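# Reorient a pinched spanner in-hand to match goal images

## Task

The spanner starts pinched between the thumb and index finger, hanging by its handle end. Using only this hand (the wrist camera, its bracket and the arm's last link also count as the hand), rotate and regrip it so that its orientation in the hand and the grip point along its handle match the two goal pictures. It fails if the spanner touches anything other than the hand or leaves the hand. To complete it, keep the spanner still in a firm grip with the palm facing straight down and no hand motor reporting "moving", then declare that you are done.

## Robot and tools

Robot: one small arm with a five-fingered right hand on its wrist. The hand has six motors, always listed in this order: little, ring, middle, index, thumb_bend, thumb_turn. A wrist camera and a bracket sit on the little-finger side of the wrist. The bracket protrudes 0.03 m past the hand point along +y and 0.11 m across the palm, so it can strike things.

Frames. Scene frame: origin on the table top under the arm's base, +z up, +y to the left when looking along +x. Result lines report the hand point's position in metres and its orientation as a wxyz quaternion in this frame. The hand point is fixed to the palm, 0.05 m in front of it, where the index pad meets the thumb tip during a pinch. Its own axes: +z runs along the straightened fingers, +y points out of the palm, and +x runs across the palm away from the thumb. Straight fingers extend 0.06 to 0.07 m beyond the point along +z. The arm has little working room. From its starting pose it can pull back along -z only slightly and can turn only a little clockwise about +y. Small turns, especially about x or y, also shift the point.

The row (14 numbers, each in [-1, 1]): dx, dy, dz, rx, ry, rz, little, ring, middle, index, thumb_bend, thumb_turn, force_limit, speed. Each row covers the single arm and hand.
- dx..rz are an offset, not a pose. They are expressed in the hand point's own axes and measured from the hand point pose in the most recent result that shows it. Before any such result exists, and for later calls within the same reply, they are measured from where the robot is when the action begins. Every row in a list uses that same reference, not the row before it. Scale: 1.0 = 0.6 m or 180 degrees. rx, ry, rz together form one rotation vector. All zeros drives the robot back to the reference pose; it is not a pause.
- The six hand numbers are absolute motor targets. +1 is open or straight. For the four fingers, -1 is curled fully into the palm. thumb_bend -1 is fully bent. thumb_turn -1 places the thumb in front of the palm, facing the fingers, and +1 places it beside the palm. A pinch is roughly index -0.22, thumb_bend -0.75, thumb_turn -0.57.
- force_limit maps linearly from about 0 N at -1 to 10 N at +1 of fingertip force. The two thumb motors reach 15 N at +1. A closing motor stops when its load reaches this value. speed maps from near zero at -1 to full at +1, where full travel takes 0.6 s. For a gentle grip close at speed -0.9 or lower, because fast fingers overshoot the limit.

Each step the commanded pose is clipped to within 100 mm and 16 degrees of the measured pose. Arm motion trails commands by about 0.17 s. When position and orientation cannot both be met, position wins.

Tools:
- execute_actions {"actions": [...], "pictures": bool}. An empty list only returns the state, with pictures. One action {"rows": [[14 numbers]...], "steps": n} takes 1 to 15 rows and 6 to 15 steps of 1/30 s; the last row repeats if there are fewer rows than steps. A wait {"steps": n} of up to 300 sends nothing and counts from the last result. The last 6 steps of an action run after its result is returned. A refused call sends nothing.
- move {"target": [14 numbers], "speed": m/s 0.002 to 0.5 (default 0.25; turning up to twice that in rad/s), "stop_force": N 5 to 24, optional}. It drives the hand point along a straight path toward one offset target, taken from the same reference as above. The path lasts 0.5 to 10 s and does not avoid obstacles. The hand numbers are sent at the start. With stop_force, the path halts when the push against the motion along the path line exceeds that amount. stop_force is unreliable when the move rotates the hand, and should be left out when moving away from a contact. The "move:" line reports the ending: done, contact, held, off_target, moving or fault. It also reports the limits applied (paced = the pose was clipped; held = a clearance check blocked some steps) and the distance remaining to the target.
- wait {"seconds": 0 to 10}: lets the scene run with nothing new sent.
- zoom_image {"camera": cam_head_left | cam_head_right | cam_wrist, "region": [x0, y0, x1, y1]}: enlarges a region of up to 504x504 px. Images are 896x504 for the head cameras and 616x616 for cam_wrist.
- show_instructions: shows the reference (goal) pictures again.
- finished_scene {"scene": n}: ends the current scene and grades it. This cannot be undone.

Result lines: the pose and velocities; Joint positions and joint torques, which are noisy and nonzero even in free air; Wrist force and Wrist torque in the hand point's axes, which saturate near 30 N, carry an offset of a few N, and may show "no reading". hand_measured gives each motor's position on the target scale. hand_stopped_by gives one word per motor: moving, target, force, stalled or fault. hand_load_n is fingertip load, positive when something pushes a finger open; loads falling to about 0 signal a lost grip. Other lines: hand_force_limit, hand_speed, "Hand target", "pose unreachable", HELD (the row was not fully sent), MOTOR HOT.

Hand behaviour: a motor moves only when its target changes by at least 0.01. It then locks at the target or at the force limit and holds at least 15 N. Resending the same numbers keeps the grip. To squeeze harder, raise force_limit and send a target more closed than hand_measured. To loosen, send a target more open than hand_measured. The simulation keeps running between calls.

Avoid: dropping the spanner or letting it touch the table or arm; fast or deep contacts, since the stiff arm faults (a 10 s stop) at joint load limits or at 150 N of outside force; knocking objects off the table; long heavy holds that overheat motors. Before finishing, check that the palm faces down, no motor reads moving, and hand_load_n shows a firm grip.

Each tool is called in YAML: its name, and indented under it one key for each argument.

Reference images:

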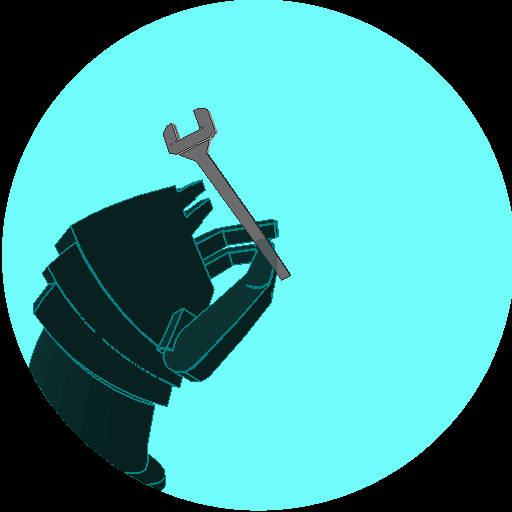

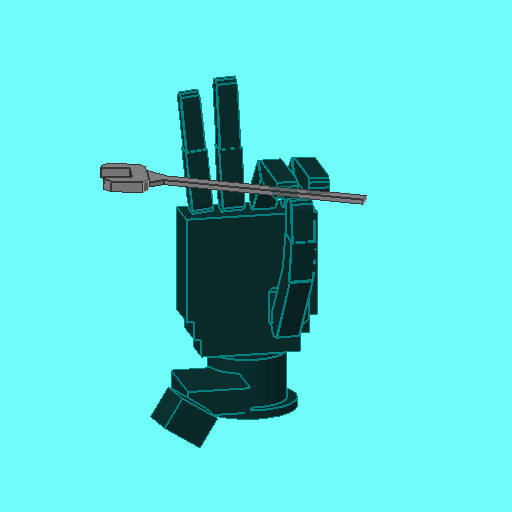

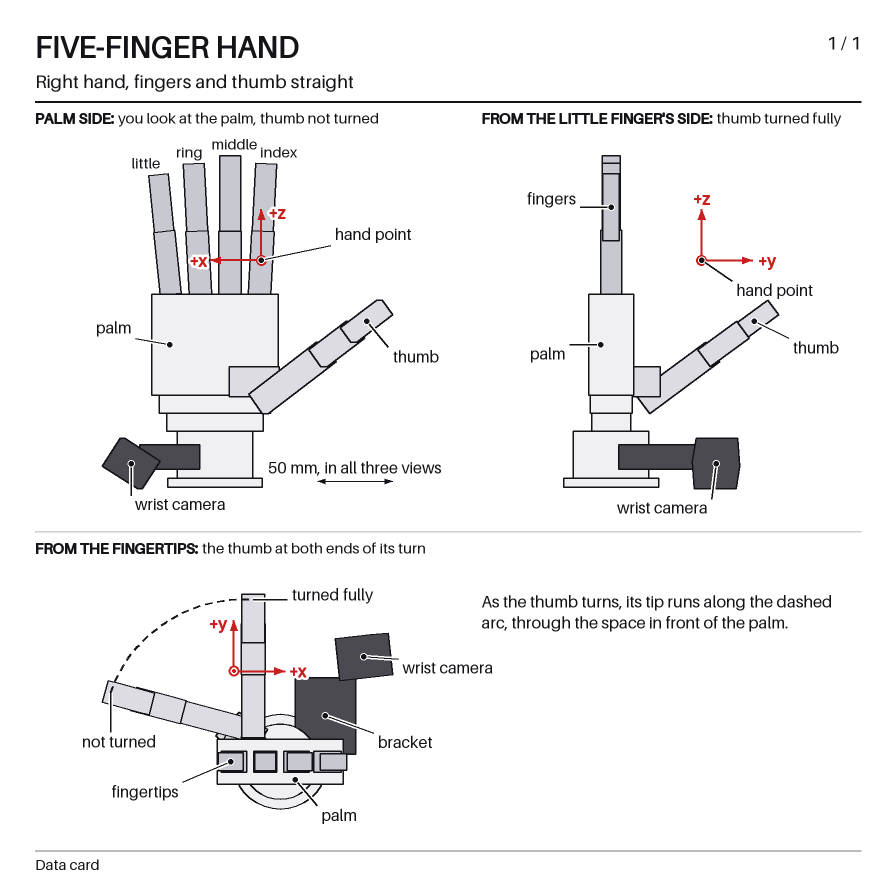

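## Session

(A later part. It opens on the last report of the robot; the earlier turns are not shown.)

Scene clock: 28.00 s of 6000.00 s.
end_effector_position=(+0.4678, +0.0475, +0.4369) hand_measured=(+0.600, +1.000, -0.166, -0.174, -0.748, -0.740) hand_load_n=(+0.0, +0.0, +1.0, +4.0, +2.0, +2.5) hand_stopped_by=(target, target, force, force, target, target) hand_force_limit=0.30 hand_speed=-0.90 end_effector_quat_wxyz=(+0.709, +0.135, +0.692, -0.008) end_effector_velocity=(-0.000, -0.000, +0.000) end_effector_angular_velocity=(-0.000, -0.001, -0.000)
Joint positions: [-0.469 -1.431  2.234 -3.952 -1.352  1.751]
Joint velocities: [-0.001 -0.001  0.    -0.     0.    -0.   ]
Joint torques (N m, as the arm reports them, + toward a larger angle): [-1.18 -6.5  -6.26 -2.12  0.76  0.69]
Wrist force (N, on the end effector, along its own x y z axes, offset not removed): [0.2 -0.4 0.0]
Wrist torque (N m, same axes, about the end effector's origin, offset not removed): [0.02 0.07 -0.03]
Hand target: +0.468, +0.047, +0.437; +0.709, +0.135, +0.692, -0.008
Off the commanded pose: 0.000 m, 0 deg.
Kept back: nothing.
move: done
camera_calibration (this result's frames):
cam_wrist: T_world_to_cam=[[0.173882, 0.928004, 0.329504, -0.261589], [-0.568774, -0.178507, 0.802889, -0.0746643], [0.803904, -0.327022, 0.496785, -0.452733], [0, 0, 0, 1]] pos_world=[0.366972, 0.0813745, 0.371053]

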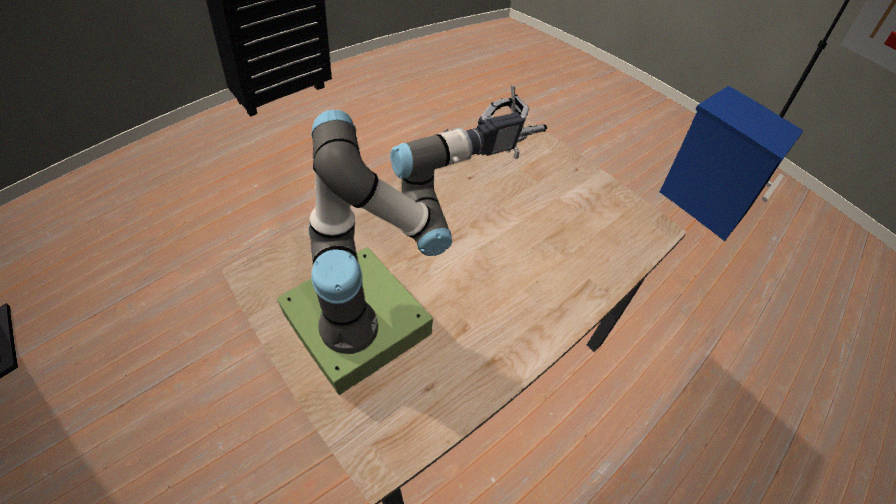

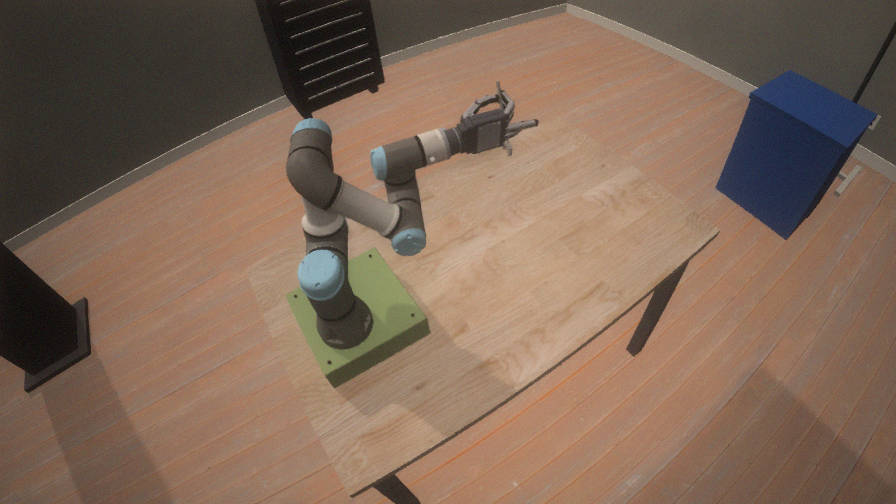

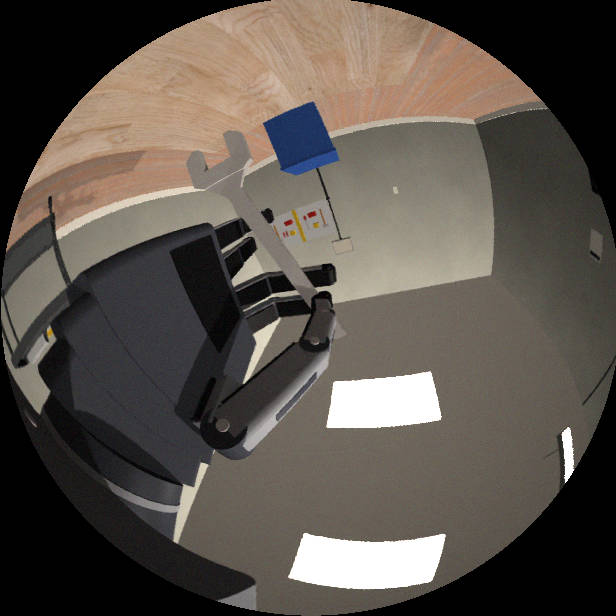

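move:
  target: [0,0,0,0,0,0,0.7,1,-0.2,-0.176,-0.8,-0.82,0.3,-0.9]

zoom_image:
  camera: "cam_wrist"
  region: [230,220,390,380]

Scene clock: 29.10 s of 6000.00 s.
end_effector_position=(+0.4678, +0.0475, +0.4369) hand_measured=(+0.700, +1.000, -0.166, -0.174, -0.794, -0.820) hand_load_n=(+0.0, +0.0, +2.0, +4.5, +4.0, +3.0) hand_stopped_by=(target, target, force, force, target, target) hand_force_limit=0.30 hand_speed=-0.90 end_effector_quat_wxyz=(+0.709, +0.135, +0.692, -0.008) end_effector_velocity=(-0.000, +0.000, +0.000) end_effector_angular_velocity=(-0.000, -0.000, +0.000)
Joint positions: [-0.469 -1.431  2.234 -3.952 -1.352  1.751]
Joint velocities: [ 0. -0.  0.  0. -0. -0.]
Joint torques (N m, as the arm reports them, + toward a larger angle): [-1.25 -7.2  -6.23 -2.05  0.66  0.65]
Wrist force (N, on the end effector, along its own x y z axes, offset not removed): [-0.2 0.2 -2.0]
Wrist torque (N m, same axes, about the end effector's origin, offset not removed): [0.21 0.20 0.00]
Hand target: +0.468, +0.047, +0.437; +0.709, +0.135, +0.692, -0.008
Off the commanded pose: 0.000 m, 0 deg.
Kept back: nothing.
move: done
camera_calibration (this result's frames):
cam_wrist: T_world_to_cam=[[0.173883, 0.928004, 0.329504, -0.261589], [-0.568774, -0.178508, 0.802889, -0.0746644], [0.803904, -0.327022, 0.496785, -0.452733], [0, 0, 0, 1]] pos_world=[0.366972, 0.0813745, 0.371053]

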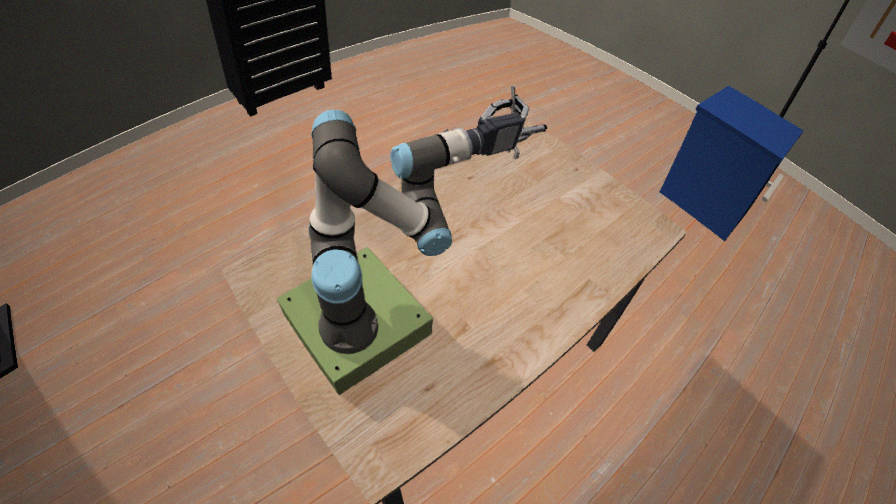

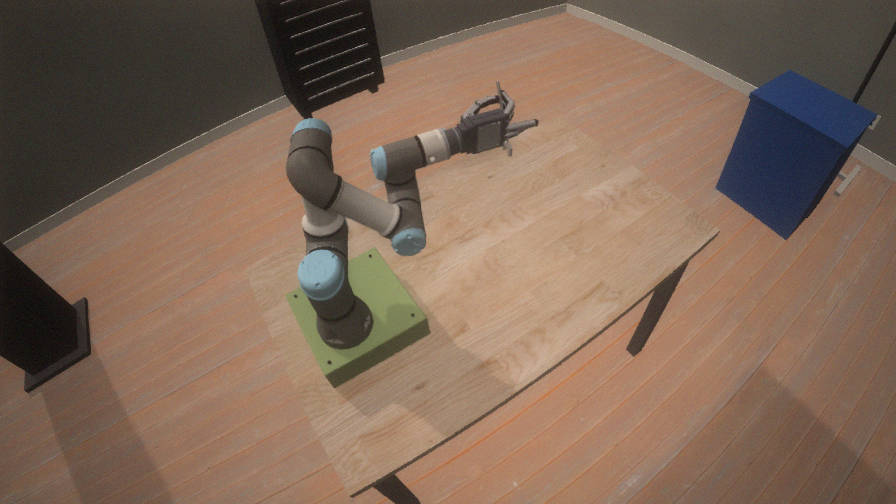

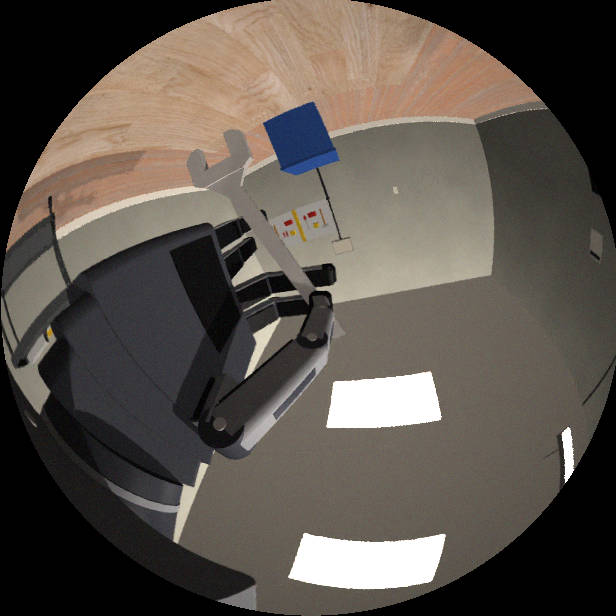

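Region (230, 220, 390, 380) of cam_wrist's 616x616 image, scaled by 3.150, with more detail than that image has.

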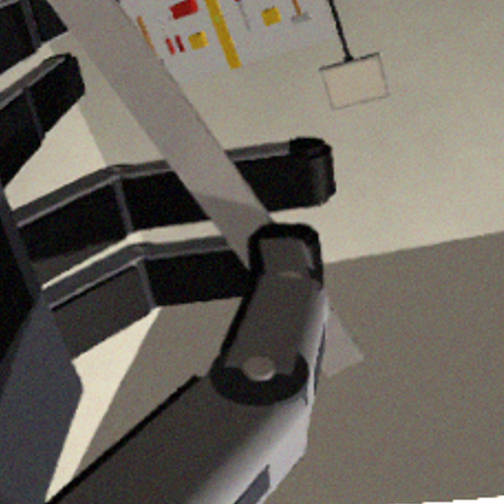

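move:
  target: [0,0,0,0,0,0,0.8,1,-0.2,-0.176,-0.87,-0.9,0.6,-0.9]

move:
  target: [0,0,0,0,0,0,0.8,1,-0.2,-0.21,-0.87,-0.9,0.8,-0.9]

Scene clock: 30.27 s of 6000.00 s.
end_effector_position=(+0.4678, +0.0475, +0.4369) hand_measured=(+0.800, +1.000, -0.166, -0.174, -0.860, -0.900) hand_load_n=(+0.0, +0.0, +3.5, +6.0, +9.5, +4.0) hand_stopped_by=(target, target, force, force, stalled, target) hand_force_limit=0.60 hand_speed=-0.90 end_effector_quat_wxyz=(+0.709, +0.135, +0.692, -0.008) end_effector_velocity=(+0.000, -0.000, -0.000) end_effector_angular_velocity=(-0.000, +0.000, -0.000)
Joint positions: [-0.469 -1.431  2.234 -3.952 -1.352  1.751]
Joint velocities: [-0. -0. -0.  0. -0. -0.]
Joint torques (N m, as the arm reports them, + toward a larger angle): [-1.17 -6.94 -6.2  -2.08  0.68  0.65]
Wrist force (N, on the end effector, along its own x y z axes, offset not removed): [0.6 0.4 -0.7]
Wrist torque (N m, same axes, about the end effector's origin, offset not removed): [0.12 0.01 0.00]
Hand target: +0.468, +0.047, +0.437; +0.709, +0.135, +0.692, -0.008
Off the commanded pose: 0.000 m, 0 deg.
Kept back: nothing.
move: done
camera_calibration (this result's frames):
cam_wrist: T_world_to_cam=[[0.173882, 0.928004, 0.329504, -0.26159], [-0.568774, -0.178508, 0.802889, -0.0746643], [0.803904, -0.327022, 0.496785, -0.452733], [0, 0, 0, 1]] pos_world=[0.366972, 0.0813745, 0.371053]

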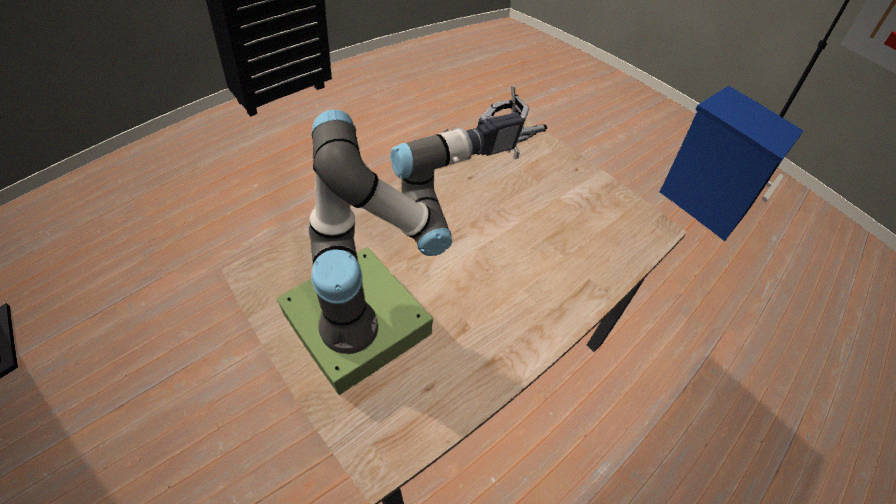

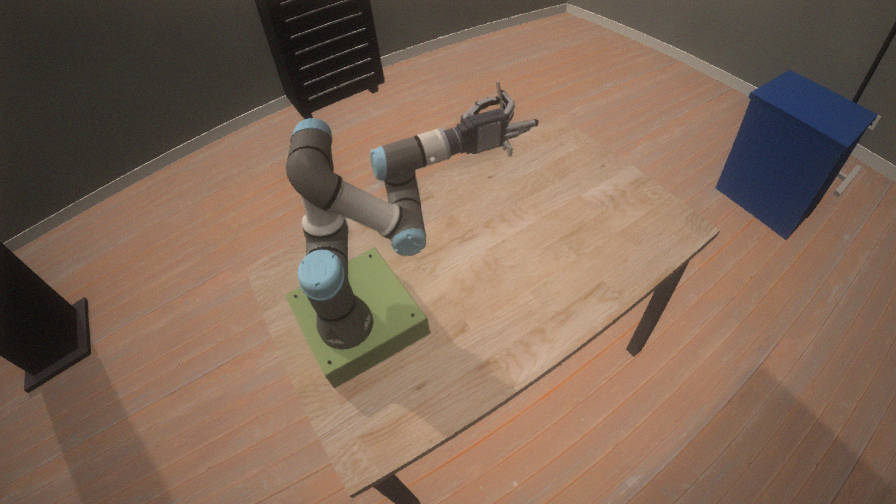

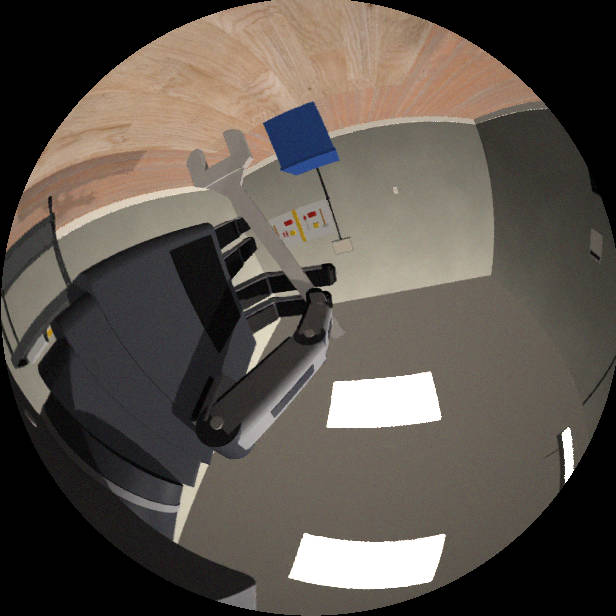

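Scene clock: 30.77 s of 6000.00 s.
end_effector_position=(+0.4678, +0.0475, +0.4369) hand_measured=(+0.800, +1.000, -0.166, -0.182, -0.856, -0.900) hand_load_n=(+0.0, +0.0, +4.0, +8.5, +9.0, +3.5) hand_stopped_by=(target, target, force, force, stalled, target) hand_force_limit=0.80 hand_speed=-0.90 end_effector_quat_wxyz=(+0.709, +0.135, +0.692, -0.008) end_effector_velocity=(+0.000, -0.000, -0.000) end_effector_angular_velocity=(+0.000, +0.000, -0.000)
Joint positions: [-0.469 -1.431  2.234 -3.952 -1.352  1.751]
Joint velocities: [-0.  0.  0.  0. -0.  0.]
Joint torques (N m, as the arm reports them, + toward a larger angle): [-1.19 -6.9  -6.21 -2.09  0.66  0.68]
Wrist force (N, on the end effector, along its own x y z axes, offset not removed): [0.3 1.0 -0.1]
Wrist torque (N m, same axes, about the end effector's origin, offset not removed): [0.26 0.08 0.03]
Hand target: +0.468, +0.047, +0.437; +0.709, +0.135, +0.692, -0.008
Off the commanded pose: 0.000 m, 0 deg.
Kept back: nothing.
move: done
camera_calibration (this result's frames):
cam_wrist: T_world_to_cam=[[0.173882, 0.928004, 0.329504, -0.261589], [-0.568774, -0.178507, 0.802889, -0.0746643], [0.803904, -0.327022, 0.496785, -0.452733], [0, 0, 0, 1]] pos_world=[0.366972, 0.0813745, 0.371053]

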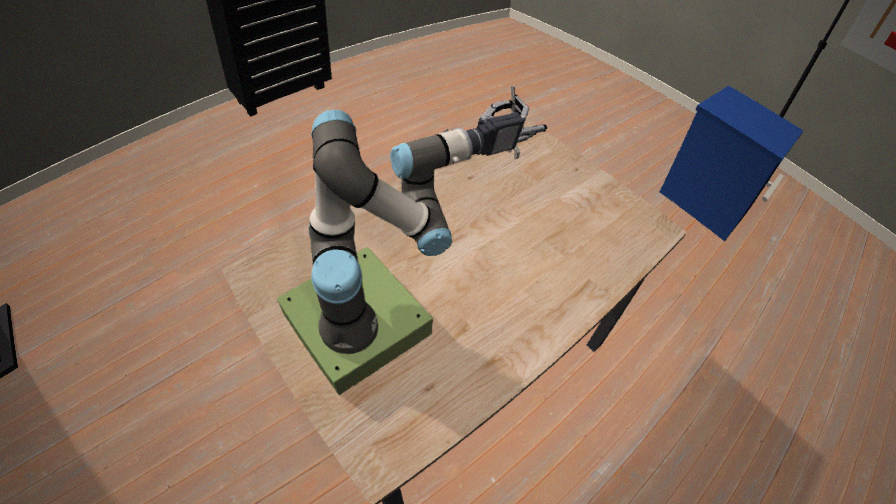

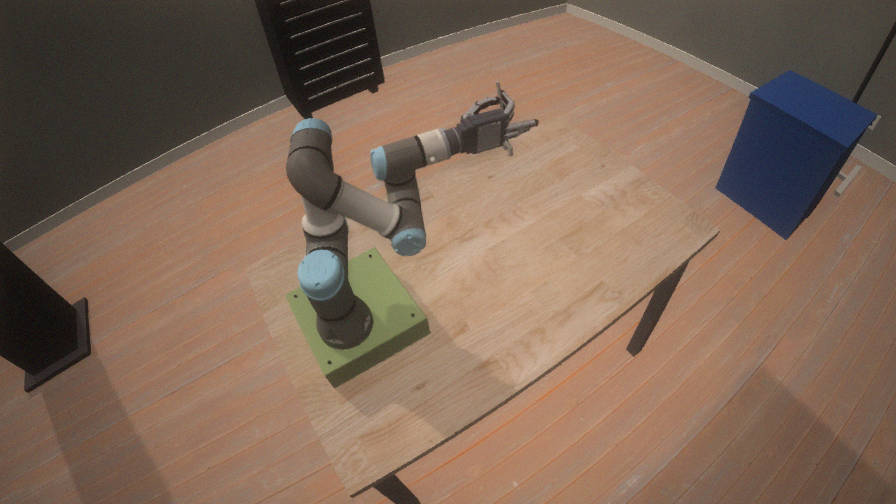

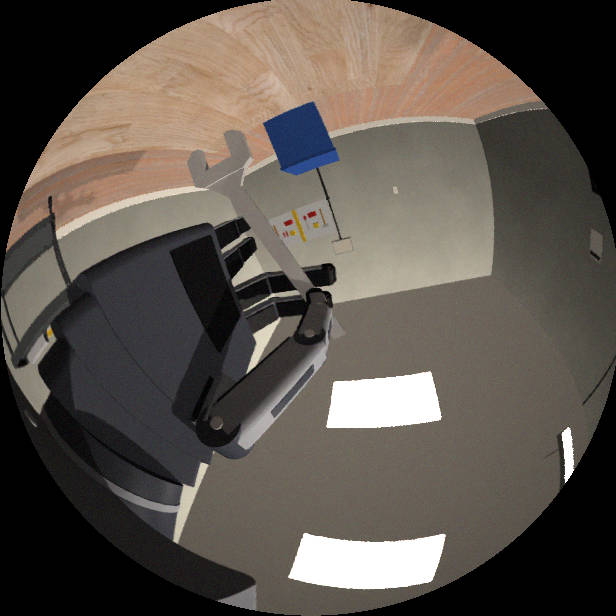

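move:
  target: [0.153,-0.072,0,0,0,-0.558,1,1,-0.178,-0.21,-0.87,-0.9,0.5,-0.9]
  speed: 0.3

wait:
  seconds: 1

Scene clock: 34.40 s of 6000.00 s.
end_effector_position=(+0.4632, +0.0219, +0.3388) hand_measured=(+1.000, +1.000, -0.176, -0.182, -0.856, -0.900) hand_load_n=(+0.0, +0.0, +6.5, +9.0, +9.0, +4.0) hand_stopped_by=(target, target, target, force, stalled, target) hand_force_limit=0.50 hand_speed=-0.90 end_effector_quat_wxyz=(+0.447, -0.445, +0.547, -0.550) end_effector_velocity=(+0.000, -0.000, -0.000) end_effector_angular_velocity=(-0.005, +0.001, -0.001)
Joint positions: [-0.485 -1.449  2.233 -3.934 -1.335 -0.001]
Joint velocities: [ 0.003  0.002 -0.001 -0.001 -0.004 -0.006]
Joint torques (N m, as the arm reports them, + toward a larger angle): [ 4.23 -6.18 -8.41 -2.27 -0.61 -0.93]
Wrist force (N, on the end effector, along its own x y z axes, offset not removed): [-0.3 1.5 0.0]
Wrist torque (N m, same axes, about the end effector's origin, offset not removed): [0.13 -0.01 0.09]
Hand target: +0.463, +0.022, +0.339; +0.447, -0.445, +0.547, -0.550
Off the commanded pose: 0.000 m, 0 deg.
Kept back: nothing.
move: done
camera_calibration (this result's frames):
cam_wrist: T_world_to_cam=[[0.0210892, 0.152402, -0.988094, 0.329417], [-0.334102, 0.93257, 0.136708, 0.0894992], [0.942301, 0.327241, 0.0705851, -0.342649], [0, 0, 0, 1]] pos_world=[0.345833, -0.0215392, 0.337445]

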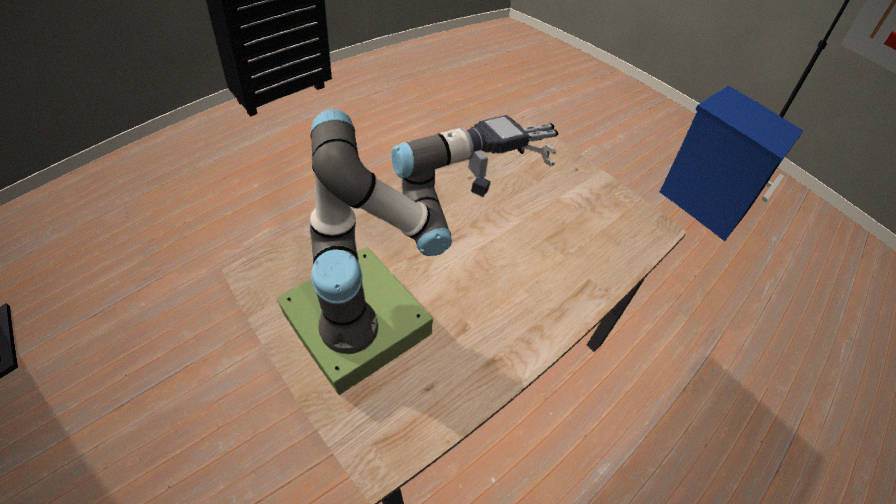

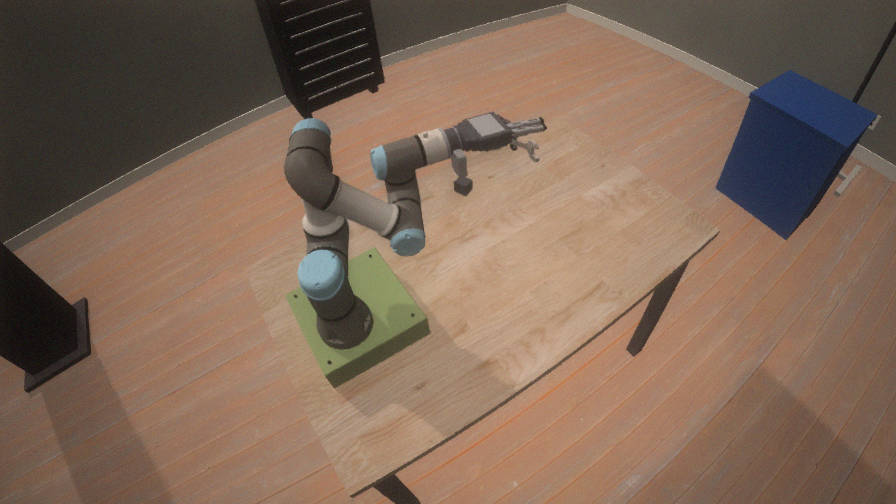

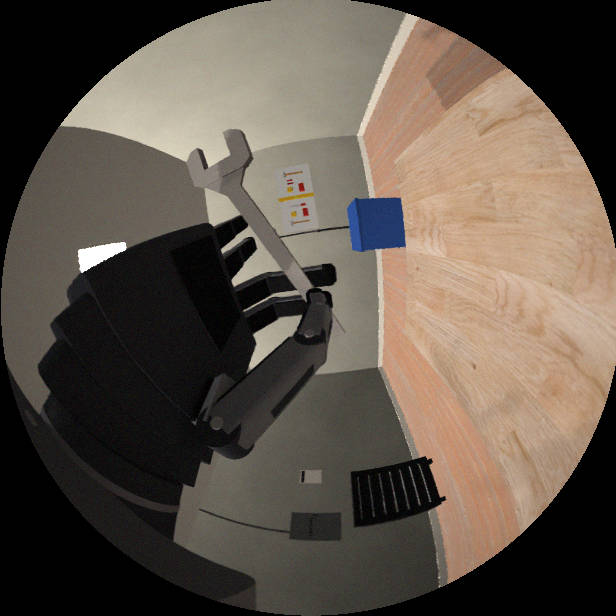

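Scene clock: 35.40 s of 6000.00 s.
end_effector_position=(+0.4632, +0.0219, +0.3388) hand_measured=(+1.000, +1.000, -0.176, -0.182, -0.856, -0.900) hand_load_n=(+0.0, +0.0, +6.5, +9.0, +9.0, +4.0) hand_stopped_by=(target, target, target, force, stalled, target) hand_force_limit=0.50 hand_speed=-0.90 end_effector_quat_wxyz=(+0.447, -0.445, +0.547, -0.550) end_effector_velocity=(-0.000, -0.000, +0.000) end_effector_angular_velocity=(-0.000, -0.000, -0.001)
Joint positions: [-0.485 -1.449  2.233 -3.934 -1.336 -0.002]
Joint velocities: [-0.001 -0.     0.    -0.001 -0.    -0.   ]
Joint torques (N m, as the arm reports them, + toward a larger angle): [ 3.96 -5.78 -8.53 -2.27 -0.77 -0.83]
Wrist force (N, on the end effector, along its own x y z axes, offset not removed): [-0.6 0.7 -1.9]
Wrist torque (N m, same axes, about the end effector's origin, offset not removed): [0.11 0.12 0.07]
Hand target: +0.463, +0.022, +0.339; +0.447, -0.445, +0.547, -0.550
Off the commanded pose: 0.000 m, 0 deg.
Kept back: nothing.
Steps of this call (steps 1 to 30: nothing new was sent). Readings (end_effector_position | what the end effector reports):
1: (+0.4632, +0.0219, +0.3388) | hand_measured=(+1.000, +1.000, -0.176, -0.182, -0.856, -0.900) hand_load_n=(+0.0, +0.0, +6.5, +9.0, +9.0, +4.0) hand_stopped_by=(target, target, target, force, stalled, target) hand_force_limit=0.50 hand_speed=-0.90
2: (+0.4632, +0.0219, +0.3388) | hand_measured=(+1.000, +1.000, -0.176, -0.182, -0.856, -0.900) hand_load_n=(+0.0, +0.0, +6.5, +9.0, +9.0, +4.0) hand_stopped_by=(target, target, target, force, stalled, target) hand_force_limit=0.50 hand_speed=-0.90
4: (+0.4632, +0.0219, +0.3388) | hand_measured=(+1.000, +1.000, -0.176, -0.182, -0.856, -0.900) hand_load_n=(+0.0, +0.0, +6.5, +9.0, +9.0, +4.0) hand_stopped_by=(target, target, target, force, stalled, target) hand_force_limit=0.50 hand_speed=-0.90
8: (+0.4632, +0.0219, +0.3388) | hand_measured=(+1.000, +1.000, -0.176, -0.182, -0.856, -0.900) hand_load_n=(+0.0, +0.0, +6.5, +9.0, +9.0, +4.0) hand_stopped_by=(target, target, target, force, stalled, target) hand_force_limit=0.50 hand_speed=-0.90
30: the state above
camera_calibration (this result's frames):
cam_wrist: T_world_to_cam=[[0.0210276, 0.151995, -0.988158, 0.329453], [-0.334024, 0.93265, 0.136349, 0.0895858], [0.94233, 0.327201, 0.0703814, -0.342592], [0, 0, 0, 1]] pos_world=[0.345831, -0.0215311, 0.337449]

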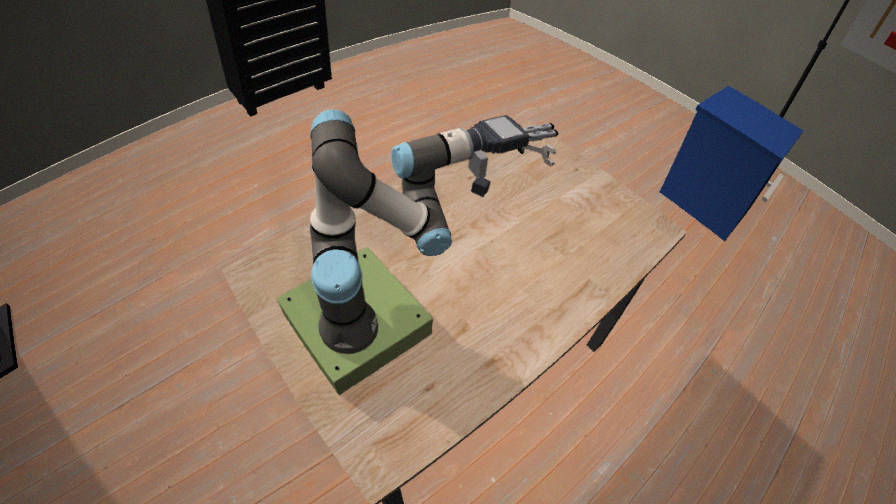

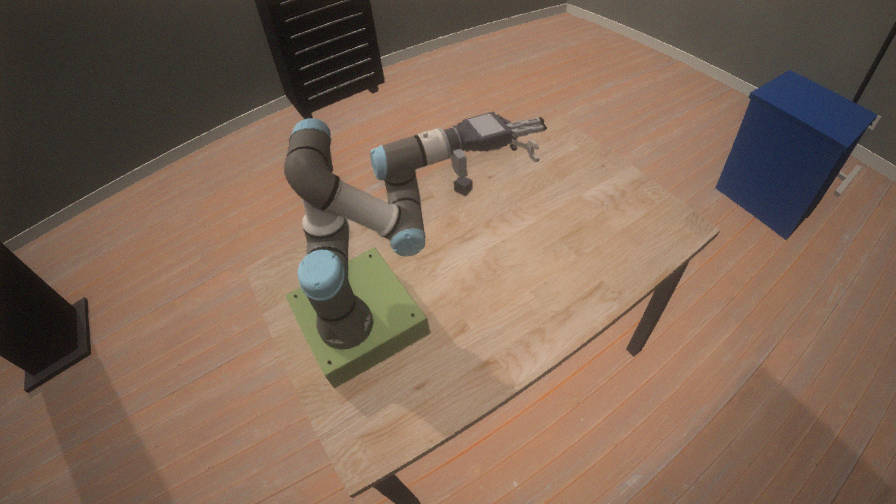

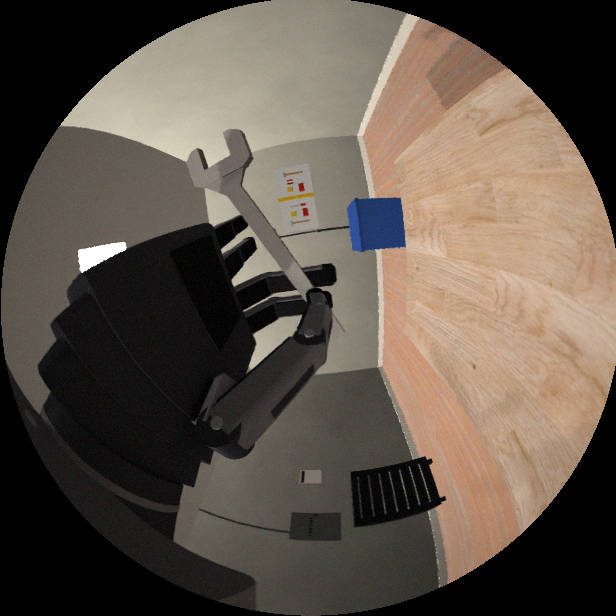

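finished_scene:
  scene: 1

The scene is finished: the task was done.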